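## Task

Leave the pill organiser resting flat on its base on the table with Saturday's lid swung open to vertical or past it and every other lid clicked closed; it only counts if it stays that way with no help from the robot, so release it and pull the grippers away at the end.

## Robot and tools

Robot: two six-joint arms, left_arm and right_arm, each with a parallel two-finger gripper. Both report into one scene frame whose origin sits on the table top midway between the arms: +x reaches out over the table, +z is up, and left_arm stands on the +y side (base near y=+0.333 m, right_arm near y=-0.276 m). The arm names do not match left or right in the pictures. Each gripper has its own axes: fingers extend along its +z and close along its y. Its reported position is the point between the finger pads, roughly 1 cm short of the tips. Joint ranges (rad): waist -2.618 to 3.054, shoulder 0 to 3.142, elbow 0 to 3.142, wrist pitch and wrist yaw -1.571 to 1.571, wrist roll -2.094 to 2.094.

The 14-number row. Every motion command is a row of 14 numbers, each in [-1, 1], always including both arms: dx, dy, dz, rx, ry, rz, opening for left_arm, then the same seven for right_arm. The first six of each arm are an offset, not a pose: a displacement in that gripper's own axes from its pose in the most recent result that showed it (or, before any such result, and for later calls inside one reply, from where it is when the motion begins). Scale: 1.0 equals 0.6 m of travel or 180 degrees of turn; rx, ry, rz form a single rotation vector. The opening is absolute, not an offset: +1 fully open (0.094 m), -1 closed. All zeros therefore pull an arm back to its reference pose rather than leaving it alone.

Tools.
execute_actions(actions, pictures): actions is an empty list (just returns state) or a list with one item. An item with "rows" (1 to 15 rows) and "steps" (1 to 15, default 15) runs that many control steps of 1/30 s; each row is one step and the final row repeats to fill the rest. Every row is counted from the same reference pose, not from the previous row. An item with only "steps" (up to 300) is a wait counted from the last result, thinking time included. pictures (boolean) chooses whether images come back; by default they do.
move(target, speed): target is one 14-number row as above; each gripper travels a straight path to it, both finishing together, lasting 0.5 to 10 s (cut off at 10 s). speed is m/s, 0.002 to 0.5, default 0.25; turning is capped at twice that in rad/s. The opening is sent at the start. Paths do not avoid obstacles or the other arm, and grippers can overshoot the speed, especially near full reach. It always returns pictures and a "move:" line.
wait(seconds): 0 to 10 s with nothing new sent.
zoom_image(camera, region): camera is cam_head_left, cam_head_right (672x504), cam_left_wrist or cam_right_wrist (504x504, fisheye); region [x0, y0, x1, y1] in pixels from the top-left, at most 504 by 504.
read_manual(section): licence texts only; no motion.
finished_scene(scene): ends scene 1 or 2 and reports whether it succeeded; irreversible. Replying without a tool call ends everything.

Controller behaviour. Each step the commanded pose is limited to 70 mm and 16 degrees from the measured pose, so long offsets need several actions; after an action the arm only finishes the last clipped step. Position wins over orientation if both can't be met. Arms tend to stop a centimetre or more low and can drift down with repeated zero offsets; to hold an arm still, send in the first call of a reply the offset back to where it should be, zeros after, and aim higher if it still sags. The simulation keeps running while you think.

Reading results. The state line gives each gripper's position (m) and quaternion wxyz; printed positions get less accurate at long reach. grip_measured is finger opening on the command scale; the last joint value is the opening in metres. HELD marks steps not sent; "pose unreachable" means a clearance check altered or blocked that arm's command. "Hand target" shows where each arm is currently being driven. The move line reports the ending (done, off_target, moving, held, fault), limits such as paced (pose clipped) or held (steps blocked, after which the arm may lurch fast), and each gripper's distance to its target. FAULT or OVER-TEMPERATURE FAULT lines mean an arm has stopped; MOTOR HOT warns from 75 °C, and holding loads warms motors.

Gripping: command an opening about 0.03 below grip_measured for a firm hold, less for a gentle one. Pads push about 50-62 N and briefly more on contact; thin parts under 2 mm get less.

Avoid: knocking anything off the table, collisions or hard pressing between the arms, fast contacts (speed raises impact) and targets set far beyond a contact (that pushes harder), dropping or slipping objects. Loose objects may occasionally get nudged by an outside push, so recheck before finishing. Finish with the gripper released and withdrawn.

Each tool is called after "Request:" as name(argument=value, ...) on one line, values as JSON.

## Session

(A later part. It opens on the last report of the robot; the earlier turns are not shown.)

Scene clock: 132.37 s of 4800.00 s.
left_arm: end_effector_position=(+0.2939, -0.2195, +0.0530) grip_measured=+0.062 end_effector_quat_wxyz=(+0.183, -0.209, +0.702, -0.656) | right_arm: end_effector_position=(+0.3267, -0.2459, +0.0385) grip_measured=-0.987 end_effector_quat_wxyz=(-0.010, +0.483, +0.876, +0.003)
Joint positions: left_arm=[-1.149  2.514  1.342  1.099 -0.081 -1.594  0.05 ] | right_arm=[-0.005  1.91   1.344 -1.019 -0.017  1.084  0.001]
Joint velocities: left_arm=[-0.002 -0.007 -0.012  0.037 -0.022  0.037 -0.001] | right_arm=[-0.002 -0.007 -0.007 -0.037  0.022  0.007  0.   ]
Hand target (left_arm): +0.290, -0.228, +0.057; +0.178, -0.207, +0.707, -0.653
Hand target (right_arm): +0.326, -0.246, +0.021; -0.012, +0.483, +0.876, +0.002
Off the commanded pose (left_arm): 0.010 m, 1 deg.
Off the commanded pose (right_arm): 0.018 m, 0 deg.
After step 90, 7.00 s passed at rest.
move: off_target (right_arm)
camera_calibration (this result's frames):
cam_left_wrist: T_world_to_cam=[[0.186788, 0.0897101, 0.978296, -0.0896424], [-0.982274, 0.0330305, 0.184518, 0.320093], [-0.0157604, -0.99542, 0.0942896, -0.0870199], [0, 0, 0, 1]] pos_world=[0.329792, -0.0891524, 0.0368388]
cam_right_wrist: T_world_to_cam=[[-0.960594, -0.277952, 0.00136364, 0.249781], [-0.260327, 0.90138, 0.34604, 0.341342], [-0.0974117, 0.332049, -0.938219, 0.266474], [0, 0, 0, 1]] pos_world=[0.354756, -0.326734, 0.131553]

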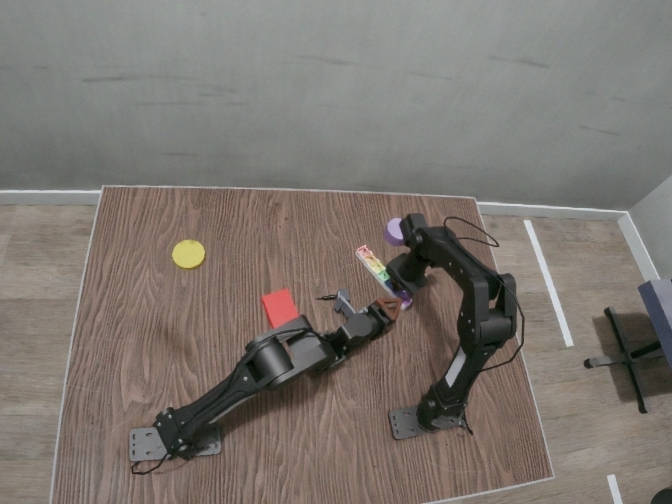

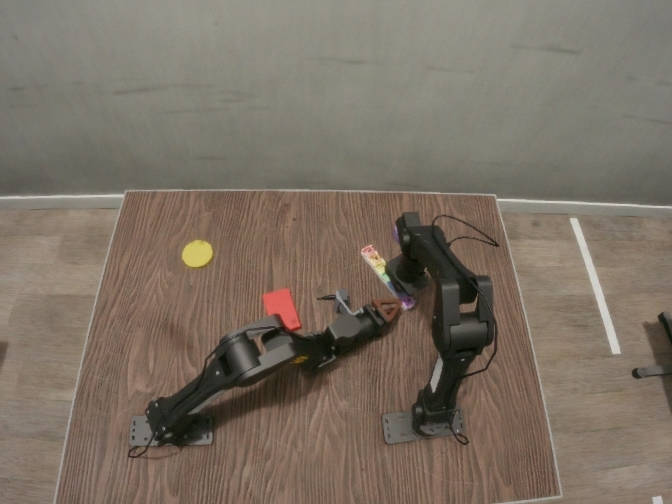

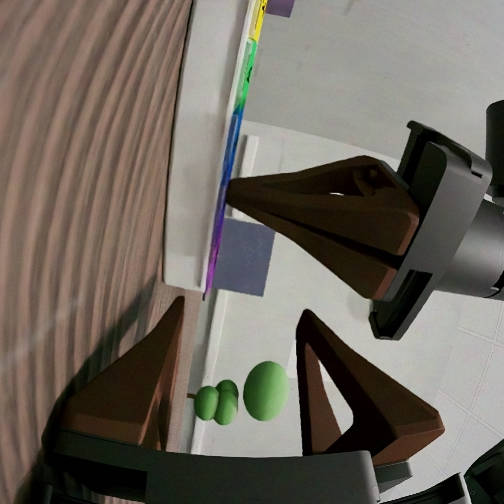

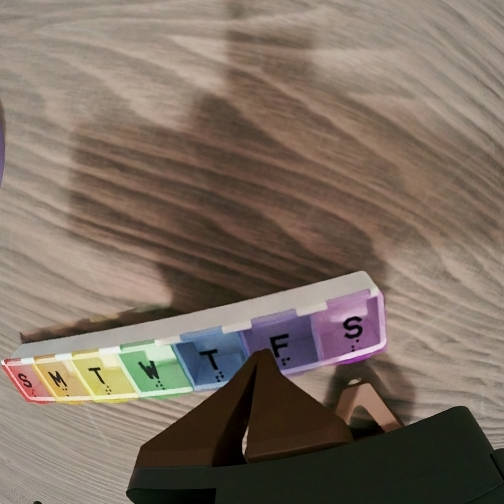

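Request:
move(target=[0,0.003,0.022,-0.005,0,0,0.06, 0,0,0.04,0,0,0,-1], speed=0.03)

Request:
zoom_image(camera="cam_right_wrist", region=[200,260,440,460])

Request:
zoom_image(camera="cam_left_wrist", region=[110,160,310,360])

Scene clock: 139.07 s of 4800.00 s.
left_arm: end_effector_position=(+0.2975, -0.2262, +0.0532) grip_measured=+0.062 end_effector_quat_wxyz=(+0.181, -0.211, +0.704, -0.654) | right_arm: end_effector_position=(+0.3265, -0.2459, +0.0379) grip_measured=-0.987 end_effector_quat_wxyz=(-0.010, +0.483, +0.876, +0.003)
Joint positions: left_arm=[-1.149  2.527  1.384  1.063 -0.081 -1.598  0.05 ] | right_arm=[-0.005  1.91   1.341 -1.016 -0.017  1.084  0.001]
Joint velocities: left_arm=[-0.012 -0.017  0.002 -0.066 -0.066 -0.037  0.   ] | right_arm=[ 0.007  0.007  0.007 -0.007  0.022  0.007  0.   ]
Hand target (left_arm): +0.301, -0.230, +0.050; +0.181, -0.211, +0.707, -0.651
Hand target (right_arm): +0.325, -0.245, +0.016; -0.012, +0.483, +0.876, +0.003
Off the commanded pose (left_arm): 0.006 m, 1 deg.
Off the commanded pose (right_arm): 0.023 m, 0 deg.
After step 90, 2.67 s passed at rest.
move: off_target (right_arm)
camera_calibration (this result's frames):
cam_left_wrist: T_world_to_cam=[[0.192957, 0.0858523, 0.977444, -0.092553], [-0.9811, 0.031608, 0.190903, 0.322792], [-0.0145056, -0.995806, 0.0903287, -0.0939261], [0, 0, 0, 1]] pos_world=[0.333187, -0.0957891, 0.0373277]
cam_right_wrist: T_world_to_cam=[[-0.960594, -0.277952, 0.00136364, 0.24957], [-0.260327, 0.90138, 0.34604, 0.341521], [-0.0974117, 0.332049, -0.938219, 0.26586], [0, 0, 0, 1]] pos_world=[0.354541, -0.32675, 0.130915]

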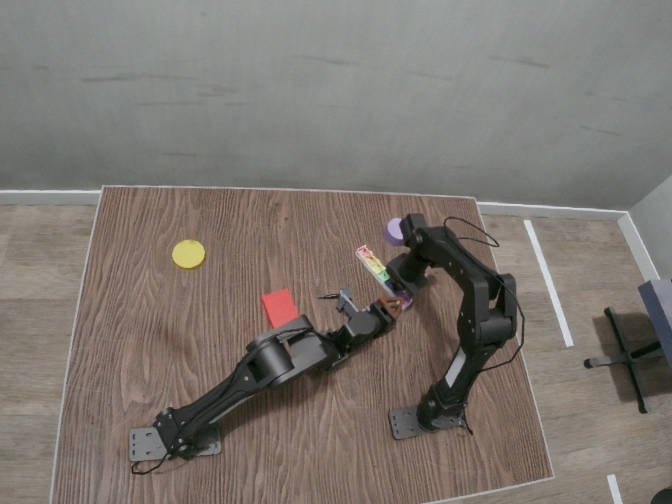

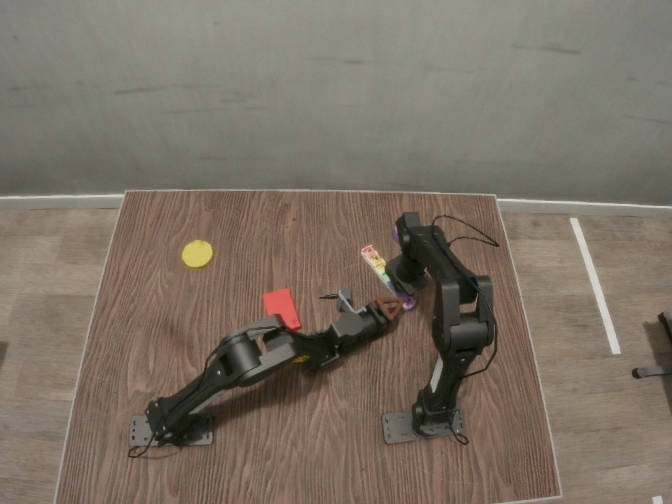

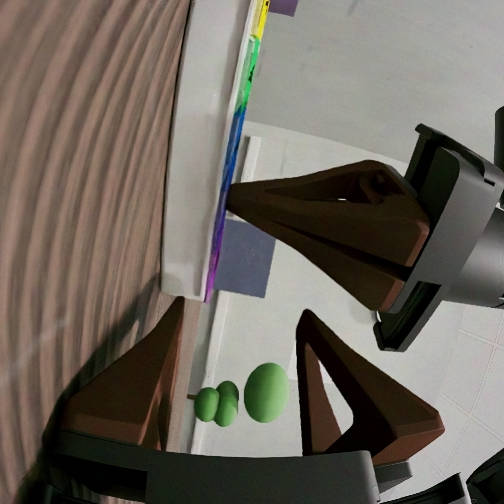

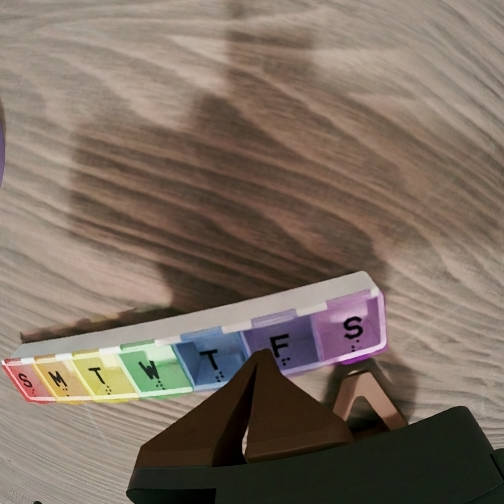

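Region (200, 260, 440, 460) of cam_right_wrist's 504x504 image, scaled by 2.100, with more detail than that image has.

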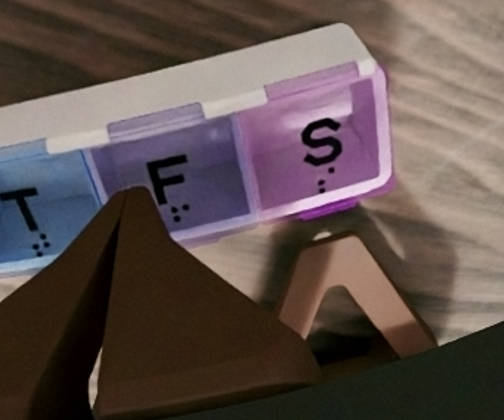

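Region (110, 160, 310, 360) of cam_left_wrist's 504x504 image, scaled by 2.520, with more detail than that image has.

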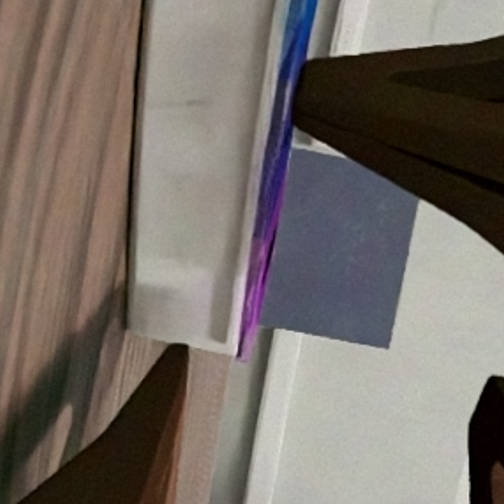

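Request:
move(target=[0,0.003,0.022,-0.003,0,0,0.06, 0,0,0.04,0,0,0,-1], speed=0.03)

Request:
zoom_image(camera="cam_right_wrist", region=[200,260,440,460])

Scene clock: 143.93 s of 4800.00 s.
left_arm: end_effector_position=(+0.3011, -0.2331, +0.0532) grip_measured=+0.062 end_effector_quat_wxyz=(+0.180, -0.212, +0.703, -0.654) | right_arm: end_effector_position=(+0.3266, -0.2459, +0.0379) grip_measured=-0.987 end_effector_quat_wxyz=(-0.009, +0.483, +0.876, +0.004)
Joint positions: left_arm=[-1.149  2.545  1.427  1.037 -0.081 -1.601  0.05 ] | right_arm=[-0.005  1.908  1.339 -1.013 -0.017  1.084  0.001]
Joint velocities: left_arm=[ 0.012 -0.002 -0.007 -0.081 -0.037  0.022  0.001] | right_arm=[-0.007  0.007  0.012 -0.037 -0.007 -0.051  0.   ]
Hand target (left_arm): +0.304, -0.237, +0.050; +0.180, -0.212, +0.707, -0.650
Hand target (right_arm): +0.325, -0.245, +0.015; -0.011, +0.483, +0.876, +0.003
Off the commanded pose (left_arm): 0.006 m, 1 deg.
Off the commanded pose (right_arm): 0.024 m, 0 deg.
After step 90, 0.83 s passed at rest.
move: off_target (right_arm)
camera_calibration (this result's frames):
cam_left_wrist: T_world_to_cam=[[0.195312, 0.0869491, 0.976879, -0.093149], [-0.98064, 0.0316072, 0.193251, 0.326223], [-0.0140735, -0.995711, 0.0914391, -0.100844], [0, 0, 0, 1]] pos_world=[0.336681, -0.102623, 0.0371736]
cam_right_wrist: T_world_to_cam=[[-0.960594, -0.277952, -0.00125055, 0.249824], [-0.261248, 0.90131, 0.345529, 0.341831], [-0.0949134, 0.33224, -0.938407, 0.265173], [0, 0, 0, 1]] pos_world=[0.35445, -0.326757, 0.13104]

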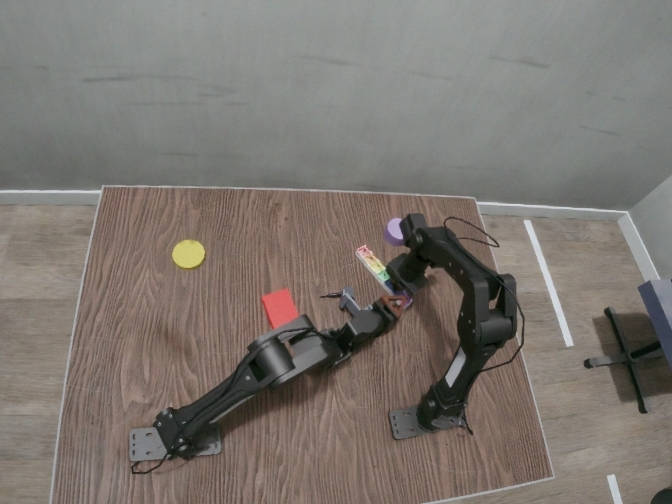

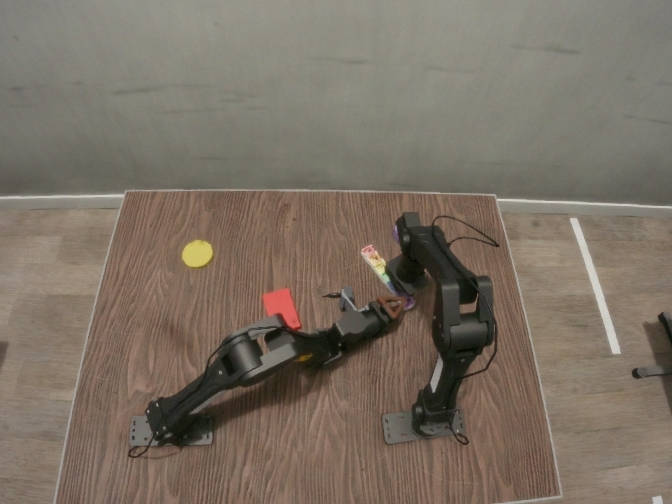

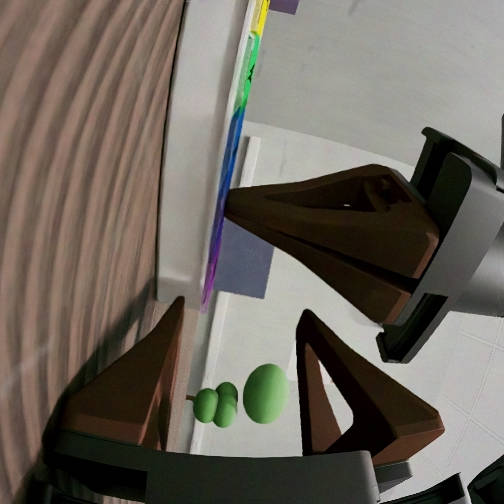

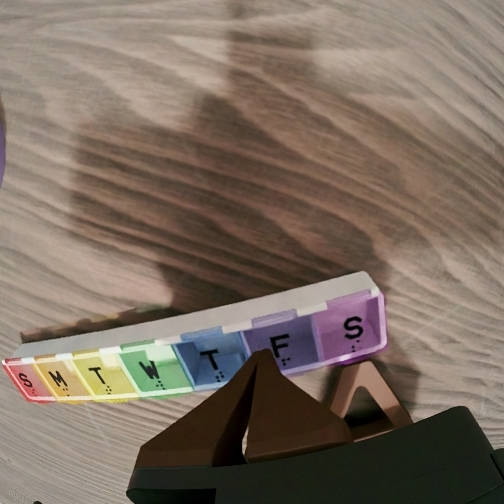

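Region (200, 260, 440, 460) of cam_right_wrist's 504x504 image, scaled by 2.100, with more detail than that image has.

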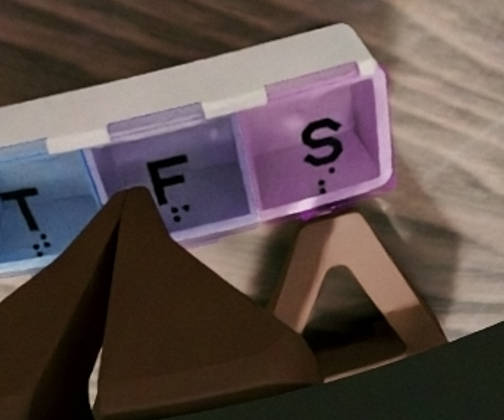

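Request:
zoom_image(camera="cam_right_wrist", region=[320,330,400,400])

Request:
zoom_image(camera="cam_left_wrist", region=[140,250,240,350])

Region (320, 330, 400, 400) of cam_right_wrist's 504x504 image, scaled by 6.300, with more detail than that image has; it fills the top 441 rows of this view, and the rest is white.

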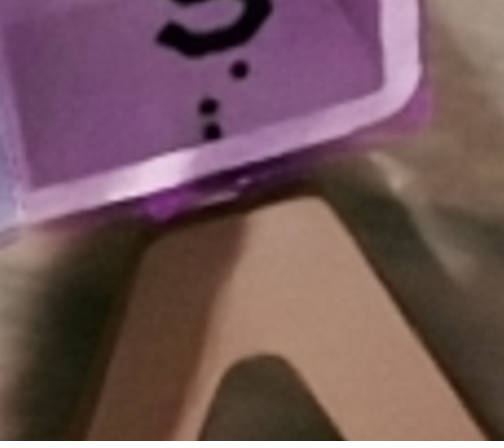

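Region (140, 250, 240, 350) of cam_left_wrist's 504x504 image, scaled by 5.040, with more detail than that image has.

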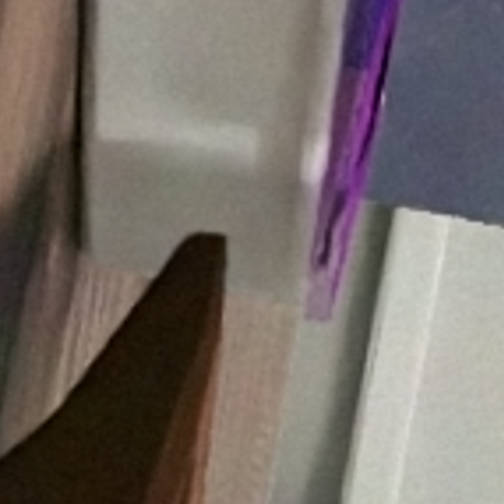

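Request:
execute_actions(actions=[{"rows":[[0,0.003,0.01,0,0,0,0.06,0,0,0.06,0,0,0,-1],[0,0.003,0.014,0,0,0,0.06,0,0,0.07,0,0,0,-1],[0,0.003,0.018,0,0,0,0.06,0,0,0.08,0,0,0,-1]],"steps":15}])

Request:
zoom_image(camera="cam_right_wrist", region=[300,310,420,410])

Scene clock: 171.30 s of 4800.00 s.
left_arm: end_effector_position=(+0.3036, -0.2379, +0.0542) grip_measured=+0.062 end_effector_quat_wxyz=(+0.181, -0.212, +0.700, -0.658) | right_arm: end_effector_position=(+0.3261, -0.2459, +0.0363) grip_measured=-0.987 end_effector_quat_wxyz=(+0.000, +0.483, +0.876, +0.010)
Joint positions: left_arm=[-1.149  2.562  1.459  1.034 -0.081 -1.602  0.05 ] | right_arm=[-0.005  1.888  1.305 -0.976 -0.017  1.084  0.001]
Joint velocities: left_arm=[-0.002  0.012  0.012 -0.037 -0.022  0.051  0.   ] | right_arm=[-0.007  0.007  0.012 -0.051 -0.007 -0.066  0.   ]
Hand target (left_arm): +0.307, -0.241, +0.050; +0.180, -0.212, +0.703, -0.654
Hand target (right_arm): +0.322, -0.245, -0.005; -0.012, +0.483, +0.876, +0.002
Off the commanded pose (left_arm): 0.006 m, 1 deg.
Off the commanded pose (right_arm): 0.046 m, 1 deg.
Steps of this call (steps 1 to 90: nothing new was sent; then 23.87 s passed at rest; steps 91 to 105: all 15 steps of this action). Readings (end_effector_position):
91: left_arm (+0.3011, -0.2331, +0.0531) | right_arm (+0.3263, -0.2459, +0.0369)
92: left_arm (+0.3012, -0.2334, +0.0534) | right_arm (+0.3262, -0.2459, +0.0367)
94: left_arm (+0.3025, -0.2357, +0.0539) | right_arm (+0.3261, -0.2459, +0.0364)
98: left_arm (+0.3035, -0.2378, +0.0544) | right_arm (+0.3260, -0.2459, +0.0362)
105: the state above
camera_calibration (this result's frames):
cam_left_wrist: T_world_to_cam=[[0.191907, 0.096683, 0.976639, -0.0907635], [-0.981309, 0.0333986, 0.189518, 0.329481], [-0.0142952, -0.994755, 0.101285, -0.10591], [0, 0, 0, 1]] pos_world=[0.339227, -0.107583, 0.0369277]
cam_right_wrist: T_world_to_cam=[[-0.960319, -0.277931, -0.0232822, 0.25001], [-0.268953, 0.900721, 0.341124, 0.344836], [-0.0738383, 0.33385, -0.93973, 0.25713], [0, 0, 0, 1]] pos_world=[0.35182, -0.326958, 0.129821]

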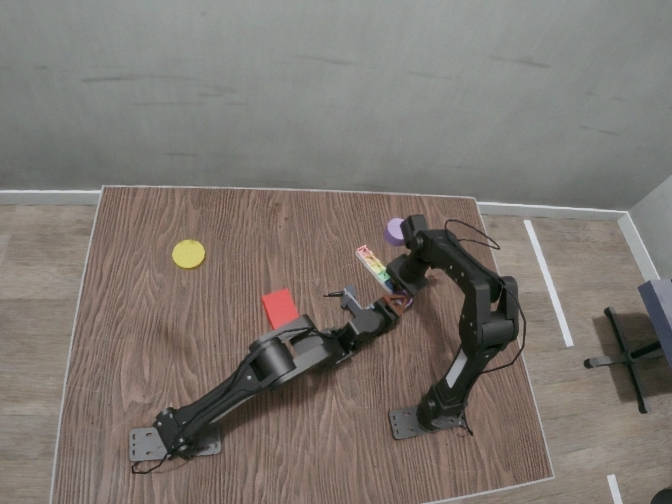

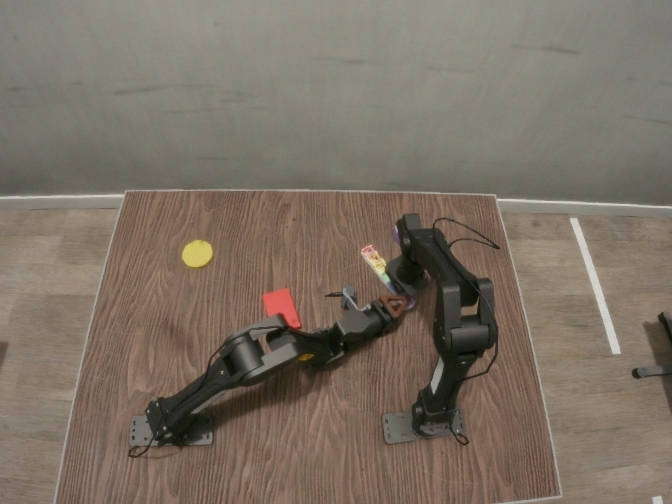

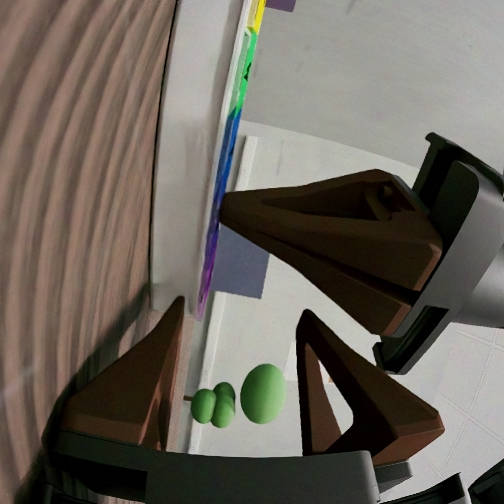

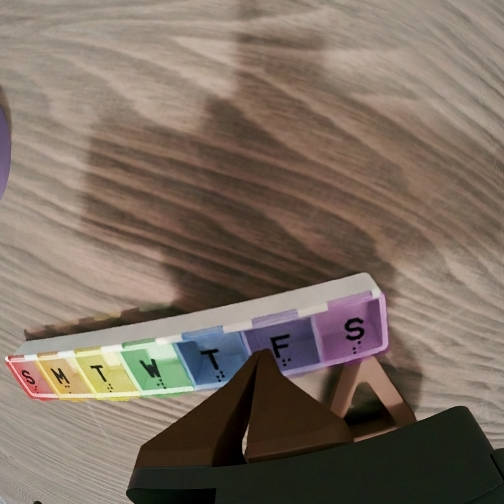

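Region (300, 310, 420, 410) of cam_right_wrist's 504x504 image, scaled by 4.200, with more detail than that image has.

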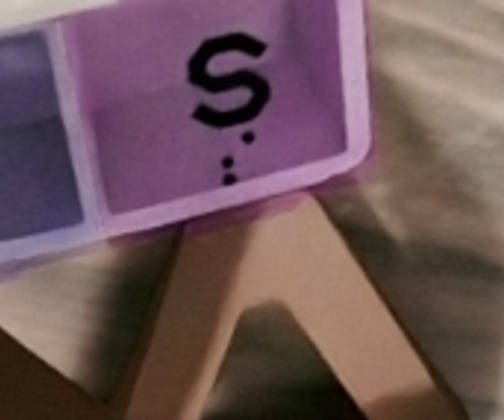

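Request:
execute_actions(actions=[{"rows":[[0,0.004,0.01,0,0,0,0.04,0,0,0.06,-0.005,0,0,-1],[0,0.004,0.01,0,0,0,0.02,0,0,0.06,-0.005,0,0,-1],[0,0.004,0.01,0,0,0,0.0,0,0,0.06,-0.005,0,0,-1],[0,0.004,0.01,0,0,0,-0.02,0,0,0.06,-0.005,0,0,-1],[0,0.004,0.01,0,0,0,-0.04,0,0,0.06,-0.005,0,0,-1],[0,0.004,0.01,0,0,0,-0.06,0,0,0.06,-0.005,0,0,-1],[0,0.004,0.01,0,0,0,-0.08,0,0,0.06,-0.005,0,0,-1],[0,0.004,0.01,0,0,0,-0.1,0,0,0.06,-0.005,0,0,-1],[0,0.004,0.01,0,0,0,-0.12,0,0,0.06,-0.005,0,0,-1],[0,0.004,0.01,0,0,0,-0.14,0,0,0.06,-0.005,0,0,-1],[0,0.004,0.01,0,0,0,-0.16,0,0,0.06,-0.005,0,0,-1],[0,0.004,0.01,0,0,0,-0.18,0,0,0.06,-0.005,0,0,-1],[0,0.004,0.01,0,0,0,-0.2,0,0,0.06,-0.005,0,0,-1],[0,0.004,0.01,0,0,0,-0.22,0,0,0.06,-0.005,0,0,-1],[0,0.004,0.01,0,0,0,-0.24,0,0,0.06,-0.005,0,0,-1]],"steps":15}])

Request:
zoom_image(camera="cam_right_wrist", region=[260,280,440,430])

Request:
zoom_image(camera="cam_left_wrist", region=[120,200,300,380])

Scene clock: 180.43 s of 4800.00 s.
left_arm: end_effector_position=(+0.3036, -0.2379, +0.0542) grip_measured=-0.227 end_effector_quat_wxyz=(+0.180, -0.212, +0.700, -0.658) | right_arm: end_effector_position=(+0.3261, -0.2459, +0.0366) grip_measured=-0.987 end_effector_quat_wxyz=(+0.011, +0.483, +0.876, +0.017)
Joint positions: left_arm=[-1.149  2.562  1.459  1.034 -0.081 -1.603  0.036] | right_arm=[-0.005  1.865  1.275 -0.944 -0.017  1.084  0.001]
Joint velocities: left_arm=[-0.017 -0.007  0.017  0.037  0.051 -0.007 -0.021] | right_arm=[-0.007 -0.002 -0.007 -0.037  0.007  0.037 -0.   ]
Hand target (left_arm): +0.306, -0.242, +0.051; +0.181, -0.212, +0.700, -0.658
Hand target (right_arm): +0.324, -0.245, +0.003; +0.002, +0.483, +0.875, +0.016
Off the commanded pose (left_arm): 0.006 m, 0 deg.
Off the commanded pose (right_arm): 0.036 m, 1 deg.
Steps of this call (steps 1 to 90: nothing new was sent; then 5.63 s passed at rest; steps 91 to 105: all 15 steps of this action). Readings (end_effector_position):
91: left_arm (+0.3036, -0.2379, +0.0542) | right_arm (+0.3262, -0.2459, +0.0367)
92: left_arm (+0.3036, -0.2379, +0.0542) | right_arm (+0.3261, -0.2459, +0.0367)
94: left_arm (+0.3036, -0.2379, +0.0542) | right_arm (+0.3261, -0.2459, +0.0366)
98: left_arm (+0.3036, -0.2379, +0.0542) | right_arm (+0.3261, -0.2459, +0.0366)
105: the state above
camera_calibration (this result's frames):
cam_left_wrist: T_world_to_cam=[[0.19253, 0.0970892, 0.976476, -0.0908474], [-0.981189, 0.0334235, 0.190136, 0.329417], [-0.0141771, -0.994714, 0.101698, -0.105958], [0, 0, 0, 1]] pos_world=[0.339209, -0.107588, 0.0368519]
cam_right_wrist: T_world_to_cam=[[-0.959407, -0.277862, -0.0482864, 0.250655], [-0.277581, 0.900062, 0.335913, 0.347562], [-0.0498765, 0.33568, -0.940655, 0.25012], [0, 0, 0, 1]] pos_world=[0.349432, -0.327141, 0.130629]

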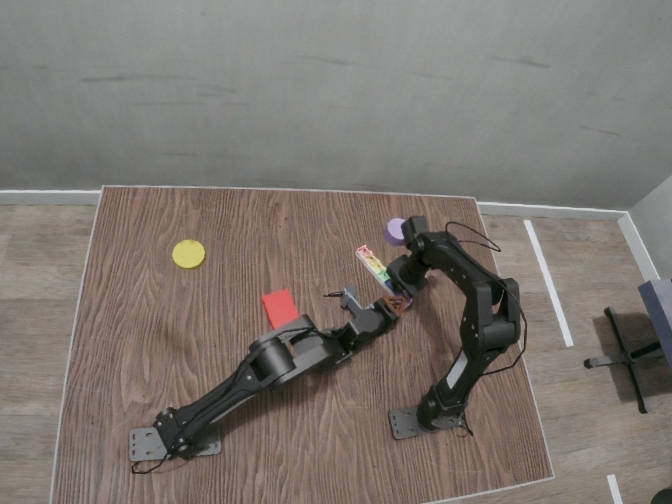

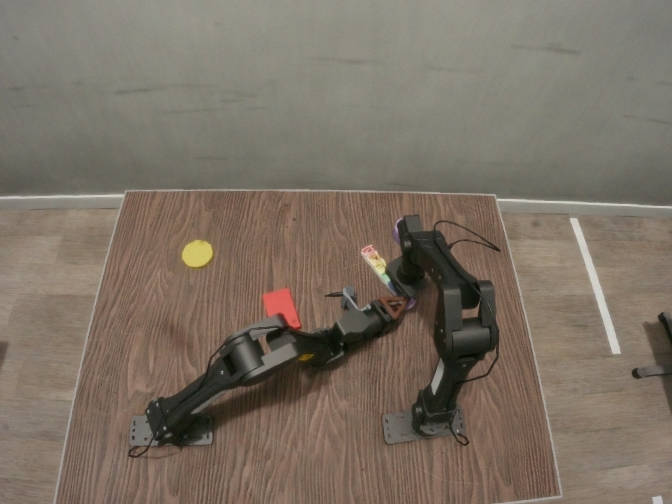

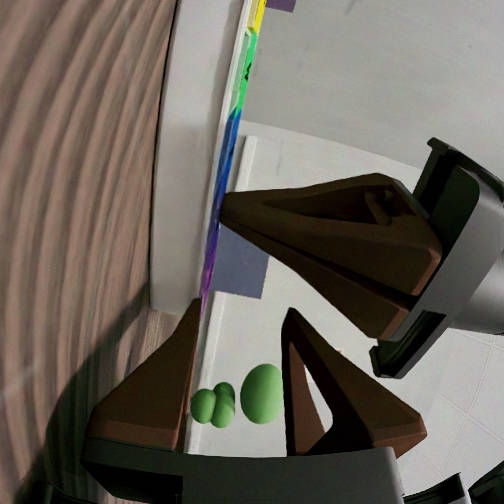

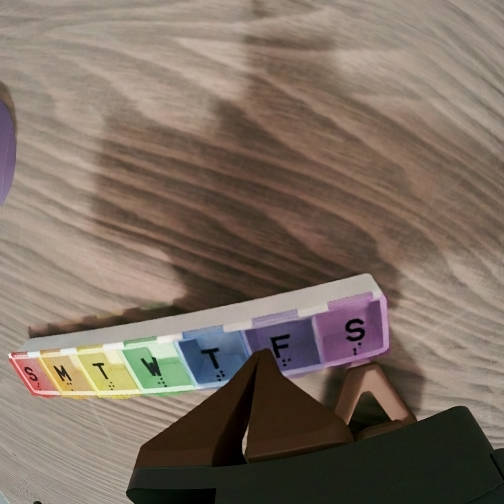

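Region (260, 280, 440, 430) of cam_right_wrist's 504x504 image, scaled by 2.800, with more detail than that image has.

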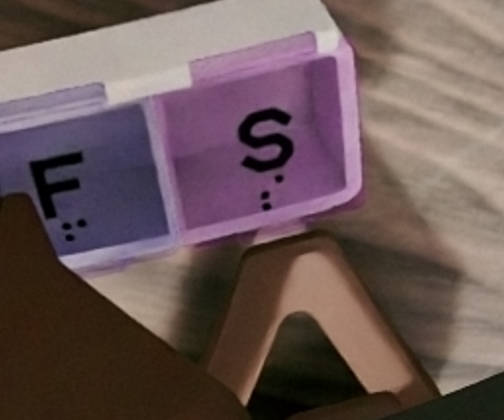

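Region (120, 200, 300, 380) of cam_left_wrist's 504x504 image, scaled by 2.800, with more detail than that image has.

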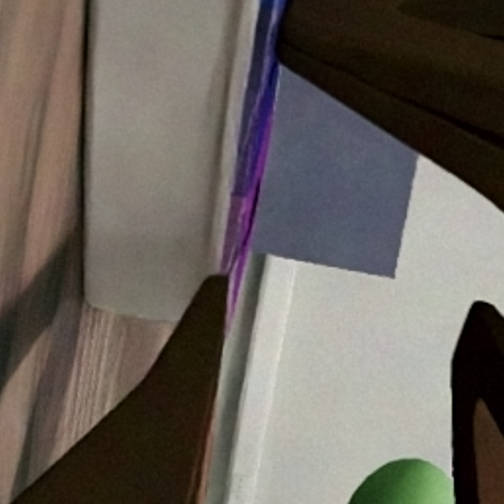

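Request:
execute_actions(actions=[{"rows":[[0,0.004,-0.012,0,0,0,-0.1,0,0,0.04,-0.01,0,0,-1],[0,0.004,-0.012,0,0,0,0.06,0,0,0.04,-0.01,0,0,-1],[0,0.004,-0.012,0,0,0,0.06,0,0,0.04,-0.01,0,0,-1],[0,0.004,-0.012,0,0,0,0.06,0,0,0.04,-0.01,0,0,-1],[0,0.004,0,0,0,0,0.06,0,0,0.04,-0.01,0,0,-1],[0,0.004,0,0,0,0,0.06,0,0,0.04,-0.01,0,0,-1],[0,0.004,0.01,0,0,0,0.06,0,0,0.04,-0.01,0,0,-1],[0,0.004,0.015,0,0,0,0.06,0,0,0.04,-0.01,0,0,-1],[0,0.004,0.02,0,0,0,0.06,0,0,0.04,-0.01,0,0,-1],[0,0.004,0.025,0,0,0,0.06,0,0,0.04,-0.01,0,0,-1],[0,0.004,0.03,0,0,0,0.06,0,0,0.04,-0.01,0,0,-1]],"steps":15}])

Request:
zoom_image(camera="cam_right_wrist", region=[260,280,440,430])

Request:
zoom_image(camera="cam_left_wrist", region=[120,200,300,380])

Scene clock: 187.13 s of 4800.00 s.
left_arm: end_effector_position=(+0.3093, -0.2472, +0.0562) grip_measured=+0.058 end_effector_quat_wxyz=(+0.183, -0.213, +0.693, -0.664) | right_arm: end_effector_position=(+0.3328, -0.2469, +0.0376) grip_measured=-0.987 end_effector_quat_wxyz=(+0.033, +0.484, +0.874, +0.032)
Joint positions: left_arm=[-1.149  2.596  1.524  1.02  -0.086 -1.605  0.05 ] | right_arm=[-0.009  1.842  1.246 -0.885 -0.017  1.084  0.001]
Joint velocities: left_arm=[ 0.002  0.032  0.076 -0.154 -0.081  0.022 -0.001] | right_arm=[-0.007 -0.007  0.002  0.066  0.037 -0.066 -0.001]
Hand target (left_arm): +0.313, -0.252, +0.051; +0.181, -0.212, +0.699, -0.658
Hand target (right_arm): +0.326, -0.245, +0.014; +0.017, +0.483, +0.875, +0.030
Off the commanded pose (left_arm): 0.009 m, 1 deg.
Off the commanded pose (right_arm): 0.026 m, 2 deg.
Steps of this call (steps 1 to 90: nothing new was sent; then 3.20 s passed at rest; steps 91 to 105: all 15 steps of this action). Readings (end_effector_position):
91: left_arm (+0.3034, -0.2376, +0.0541) | right_arm (+0.3264, -0.2458, +0.0373)
92: left_arm (+0.3030, -0.2368, +0.0543) | right_arm (+0.3265, -0.2458, +0.0373)
94: left_arm (+0.3025, -0.2358, +0.0550) | right_arm (+0.3264, -0.2458, +0.0371)
98: left_arm (+0.3032, -0.2372, +0.0556) | right_arm (+0.3264, -0.2458, +0.0370)
105: the state above
camera_calibration (this result's frames):
cam_left_wrist: T_world_to_cam=[[0.184958, 0.114159, 0.976093, -0.0865042], [-0.982692, 0.0319354, 0.182473, 0.335515], [-0.010341, -0.992949, 0.118089, -0.117001], [0, 0, 0, 1]] pos_world=[0.344497, -0.117015, 0.0370303]
cam_right_wrist: T_world_to_cam=[[-0.956679, -0.273553, -0.0996699, 0.258955], [-0.291143, 0.899967, 0.324492, 0.354869], [0.000934044, 0.339452, -0.940623, 0.235736], [0, 0, 0, 1]] pos_world=[0.350834, -0.328553, 0.132397]

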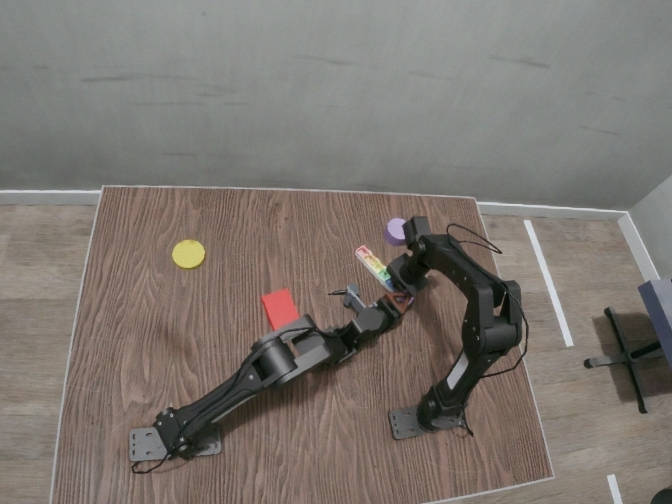

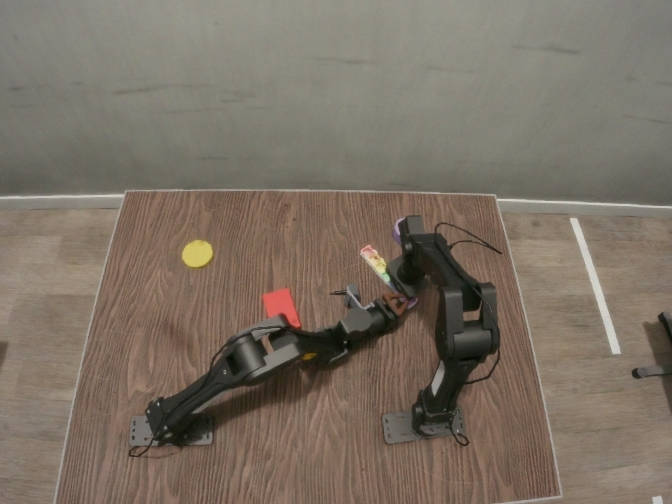

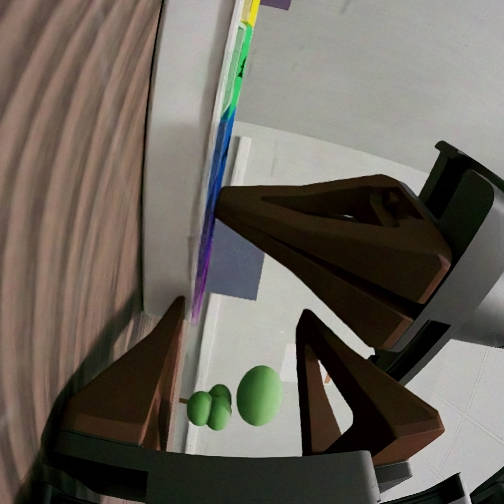

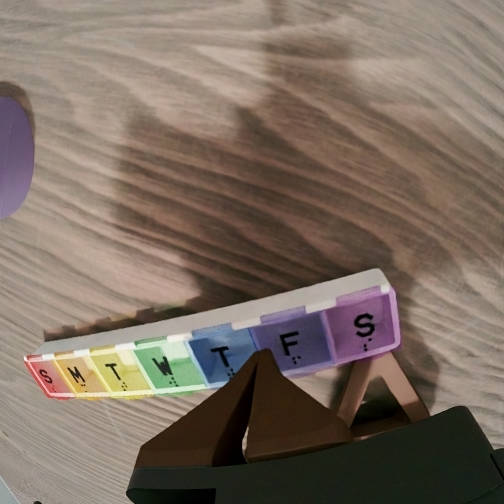

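Region (260, 280, 440, 430) of cam_right_wrist's 504x504 image, scaled by 2.800, with more detail than that image has.

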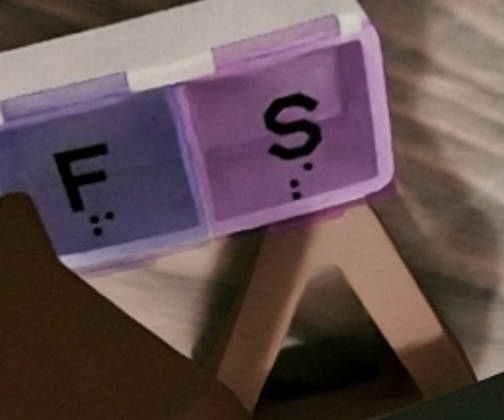

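Region (120, 200, 300, 380) of cam_left_wrist's 504x504 image, scaled by 2.800, with more detail than that image has.

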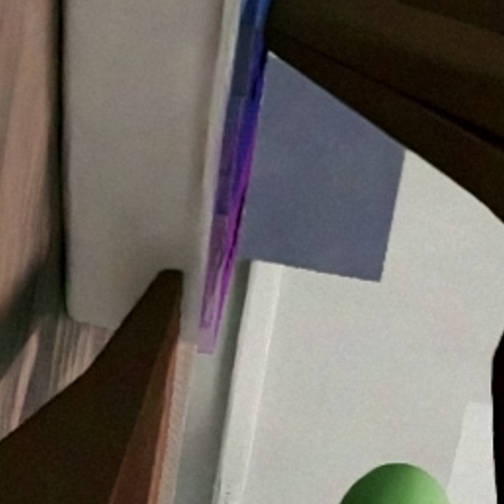

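Request:
execute_actions(actions=[{"rows":[[0,0.004,0.015,0,0,0,0.04,0,0,0.06,0.015,0.005,0,-1],[0,0.004,0.015,0,0,0,0.02,0,0,0.06,0.015,0.005,0,-1],[0,0.004,0.015,0,0,0,0.0,0,0,0.06,0.015,0.005,0,-1],[0,0.004,0.015,0,0,0,-0.02,0,0,0.06,0.015,0.005,0,-1],[0,0.004,0.015,0,0,0,-0.04,0,0,0.06,0.015,0.005,0,-1],[0,0.004,0.015,0,0,0,-0.06,0,0,0.06,0.015,0.005,0,-1],[0,0.004,0.015,0,0,0,-0.08,0,0,0.06,0.015,0.005,0,-1],[0,0.004,0.015,0,0,0,-0.10,0,0,0.06,0.015,0.005,0,-1],[0,0.004,0.015,0,0,0,-0.12,0,0,0.06,0.015,0.005,0,-1],[0,0.004,0.015,0,0,0,-0.14,0,0,0.06,0.015,0.005,0,-1]],"steps":15}])

Request:
zoom_image(camera="cam_right_wrist", region=[200,220,480,460])

Scene clock: 204.20 s of 4800.00 s.
left_arm: end_effector_position=(+0.3115, -0.2501, +0.0535) grip_measured=-0.135 end_effector_quat_wxyz=(+0.188, -0.212, +0.699, -0.656) | right_arm: end_effector_position=(+0.3378, -0.2476, +0.0372) grip_measured=-0.987 end_effector_quat_wxyz=(+0.041, +0.484, +0.874, +0.033)
Joint positions: left_arm=[-1.15   2.603  1.547  0.988 -0.093 -1.593  0.041] | right_arm=[-0.009  1.848  1.251 -0.869 -0.011  1.084  0.001]
Joint velocities: left_arm=[ 0.017  0.007 -0.017  0.022 -0.037 -0.051 -0.001] | right_arm=[ 0.007  0.002 -0.007 -0.081  0.022  0.051  0.   ]
Hand target (left_arm): +0.314, -0.254, +0.053; +0.182, -0.213, +0.693, -0.664
Hand target (right_arm): +0.334, -0.246, +0.005; +0.015, +0.484, +0.875, +0.015
Off the commanded pose (left_arm): 0.005 m, 1 deg.
Off the commanded pose (right_arm): 0.036 m, 4 deg.
Steps of this call (steps 1 to 100: nothing new was sent; then 13.23 s passed at rest; steps 101 to 115: all 15 steps of this action). Readings (end_effector_position):
101: left_arm (+0.3098, -0.2480, +0.0561) | right_arm (+0.3357, -0.2463, +0.0365)
102: left_arm (+0.3101, -0.2484, +0.0560) | right_arm (+0.3361, -0.2465, +0.0366)
104: left_arm (+0.3105, -0.2490, +0.0563) | right_arm (+0.3368, -0.2469, +0.0367)
108: left_arm (+0.3112, -0.2496, +0.0540) | right_arm (+0.3372, -0.2472, +0.0367)
115: the state above
camera_calibration (this result's frames):
cam_left_wrist: T_world_to_cam=[[0.181651, 0.0945644, 0.978806, -0.0878639], [-0.983351, 0.0224354, 0.180327, 0.336224], [-0.00490741, -0.995266, 0.0970654, -0.120714], [0, 0, 0, 1]] pos_world=[0.345995, -0.119377, 0.0370886]
cam_right_wrist: T_world_to_cam=[[-0.955303, -0.273523, -0.112167, 0.263518], [-0.295258, 0.901755, 0.315692, 0.359268], [0.0147982, 0.3347, -0.942209, 0.229815], [0, 0, 0, 1]] pos_world=[0.354415, -0.328813, 0.132673]

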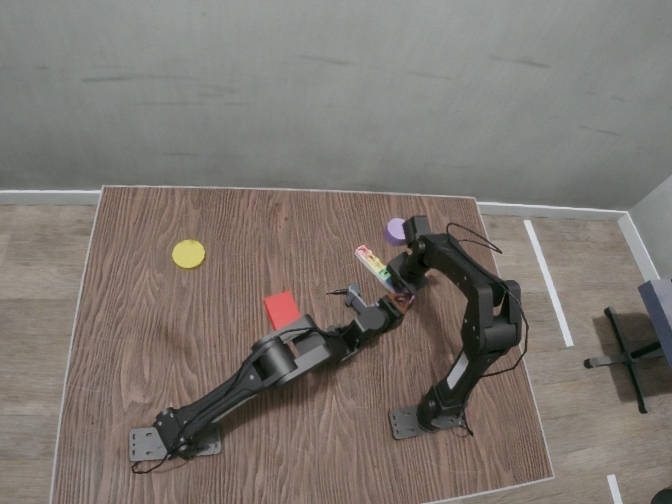

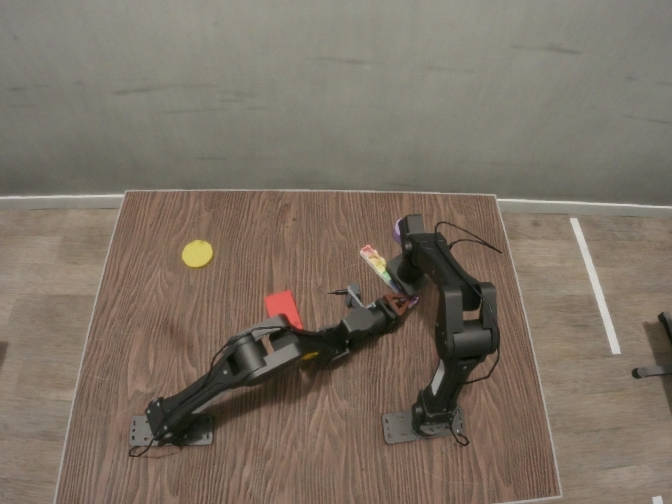

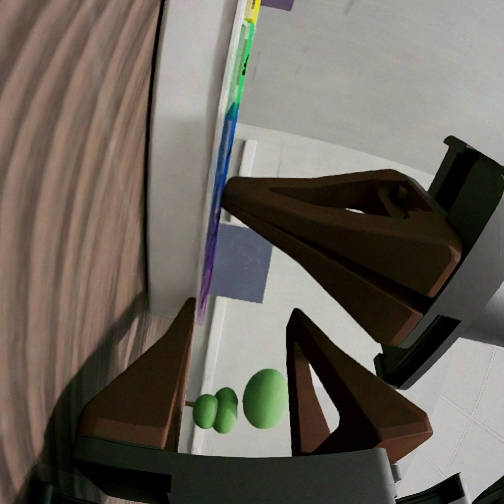

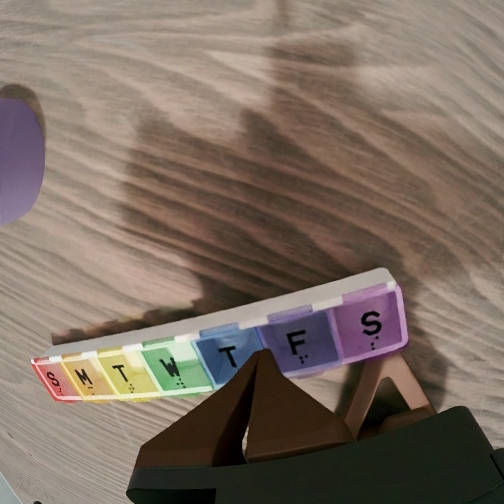

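Region (200, 220, 480, 460) of cam_right_wrist's 504x504 image, scaled by 1.800, with more detail than that image has; it fills the top 432 rows of this view, and the rest is white.

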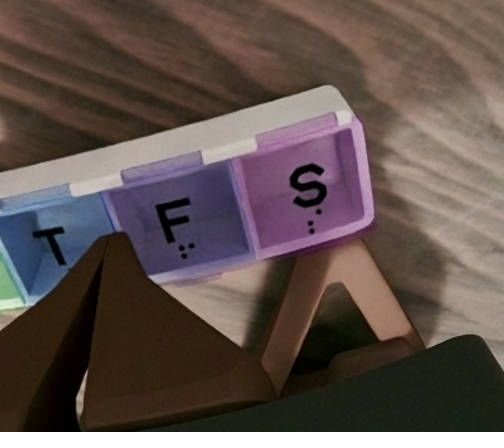

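Request:
execute_actions(actions=[{"rows":[[0,0,-0.05,0,0,0,0.06,0,0,-0.07,0,0,0,-1]],"steps":12}], pictures=false)

Request:
move(target=[0,0,0,0,0,0,0.06,-0.003,0.045,-0.01,0,0,-0.52,0.35], speed=0.3)

Scene clock: 245.50 s of 4800.00 s.
left_arm: end_effector_position=(+0.2996, -0.2279, +0.0552) grip_measured=+0.058 end_effector_quat_wxyz=(+0.188, -0.211, +0.693, -0.663) | right_arm: end_effector_position=(+0.3286, -0.2482, +0.0627) grip_measured=-0.987 end_effector_quat_wxyz=(+0.031, +0.484, +0.874, +0.027)
Joint positions: left_arm=[-1.15   2.547  1.399  1.096 -0.093 -1.594  0.05 ] | right_arm=[-0.009  1.806  1.305 -0.99  -0.011  1.084  0.001]
Joint velocities: left_arm=[ 0.002  0.002 -0.012 -0.022 -0.022 -0.007 -0.001] | right_arm=[ 0.002  0.002  0.017 -0.125 -0.037 -0.081  0.   ]
Hand target (left_arm): +0.295, -0.226, +0.056; +0.188, -0.212, +0.699, -0.657
Hand target (right_arm): +0.333, -0.249, +0.078; +0.041, +0.484, +0.874, +0.033
Off the commanded pose (left_arm): 0.005 m, 1 deg.
Off the commanded pose (right_arm): 0.017 m, 1 deg.
Steps of this call (steps 1 to 90: nothing new was sent; then 37.90 s passed at rest; steps 91 to 102: all 12 steps of this action). Readings (end_effector_position):
91: left_arm (+0.3101, -0.2480, +0.0536) | right_arm (+0.3379, -0.2476, +0.0412)
92: left_arm (+0.3071, -0.2423, +0.0536) | right_arm (+0.3353, -0.2477, +0.0437)
94: left_arm (+0.3027, -0.2338, +0.0535) | right_arm (+0.3325, -0.2479, +0.0513)
98: left_arm (+0.3000, -0.2286, +0.0546) | right_arm (+0.3318, -0.2480, +0.0622)
102: the state above

Scene clock: 249.13 s of 4800.00 s.
left_arm: end_effector_position=(+0.2995, -0.2277, +0.0558) grip_measured=+0.058 end_effector_quat_wxyz=(+0.188, -0.211, +0.692, -0.664) | right_arm: end_effector_position=(+0.3396, -0.2391, +0.0601) grip_measured=+0.348 end_effector_quat_wxyz=(+0.021, -0.298, +0.954, +0.001)
Joint positions: left_arm=[-1.15   2.547  1.398  1.101 -0.093 -1.596  0.05 ] | right_arm=[ 0.014  1.887  1.403 -1.046 -0.011 -0.511  0.063]
Joint velocities: left_arm=[ 0.007  0.007 -0.007  0.007  0.066  0.007  0.001] | right_arm=[ 0.017  0.007  0.002 -0.037 -0.051 -0.051  0.   ]
Hand target (left_arm): +0.300, -0.228, +0.055; +0.188, -0.211, +0.693, -0.663
Hand target (right_arm): +0.349, -0.236, +0.071; +0.035, -0.306, +0.952, -0.003
Off the commanded pose (left_arm): 0.001 m, 0 deg.
Off the commanded pose (right_arm): 0.014 m, 2 deg.
move: off_target (right_arm)
camera_calibration (this result's frames):
cam_left_wrist: T_world_to_cam=[[0.174627, 0.113762, 0.978041, -0.0836042], [-0.984615, 0.0265173, 0.172717, 0.325238], [-0.00628631, -0.993154, 0.116643, -0.0989378], [0, 0, 0, 1]] pos_world=[0.334212, -0.0973739, 0.0371346]
cam_right_wrist: T_world_to_cam=[[0.319945, -0.947381, -0.0102424, -0.330195], [-0.906313, -0.30919, 0.288092, 0.264479], [-0.2761, -0.0828908, -0.957548, 0.2484], [0, 0, 0, 1]] pos_world=[0.413929, -0.210456, 0.158279]

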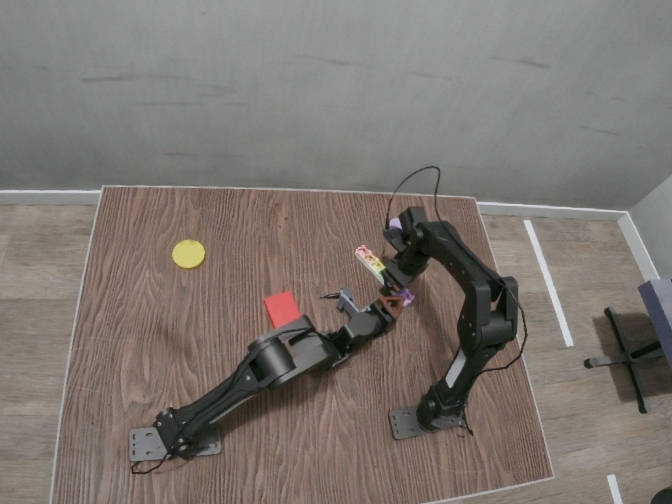

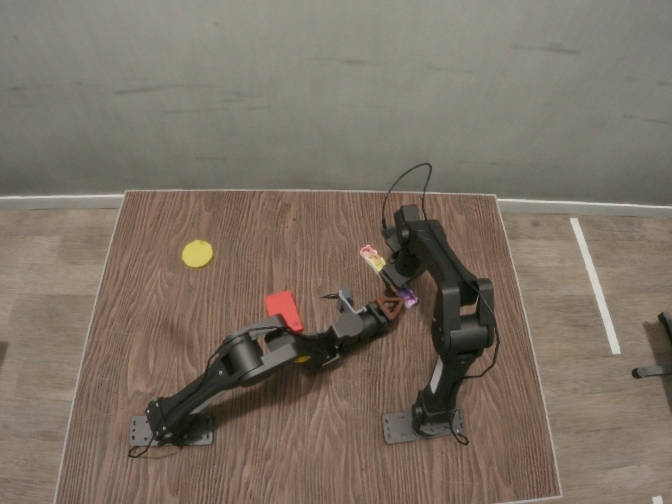

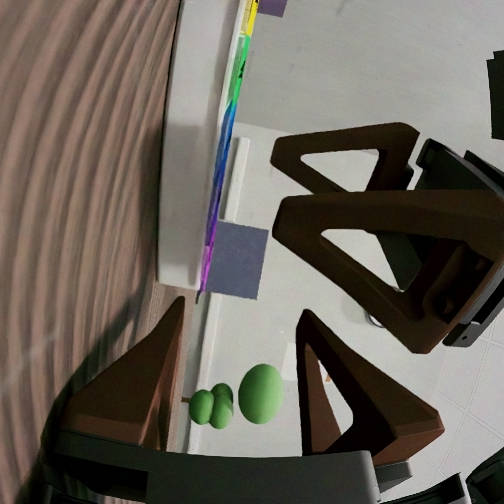

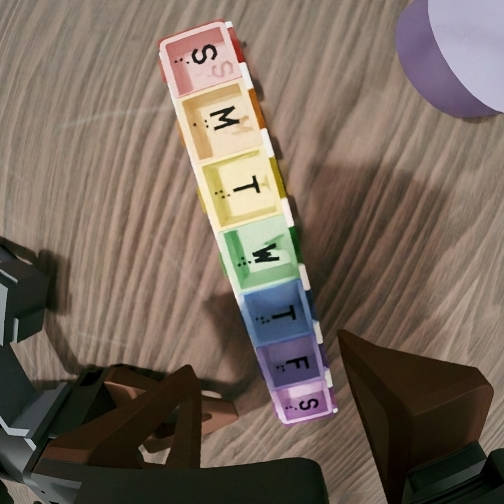

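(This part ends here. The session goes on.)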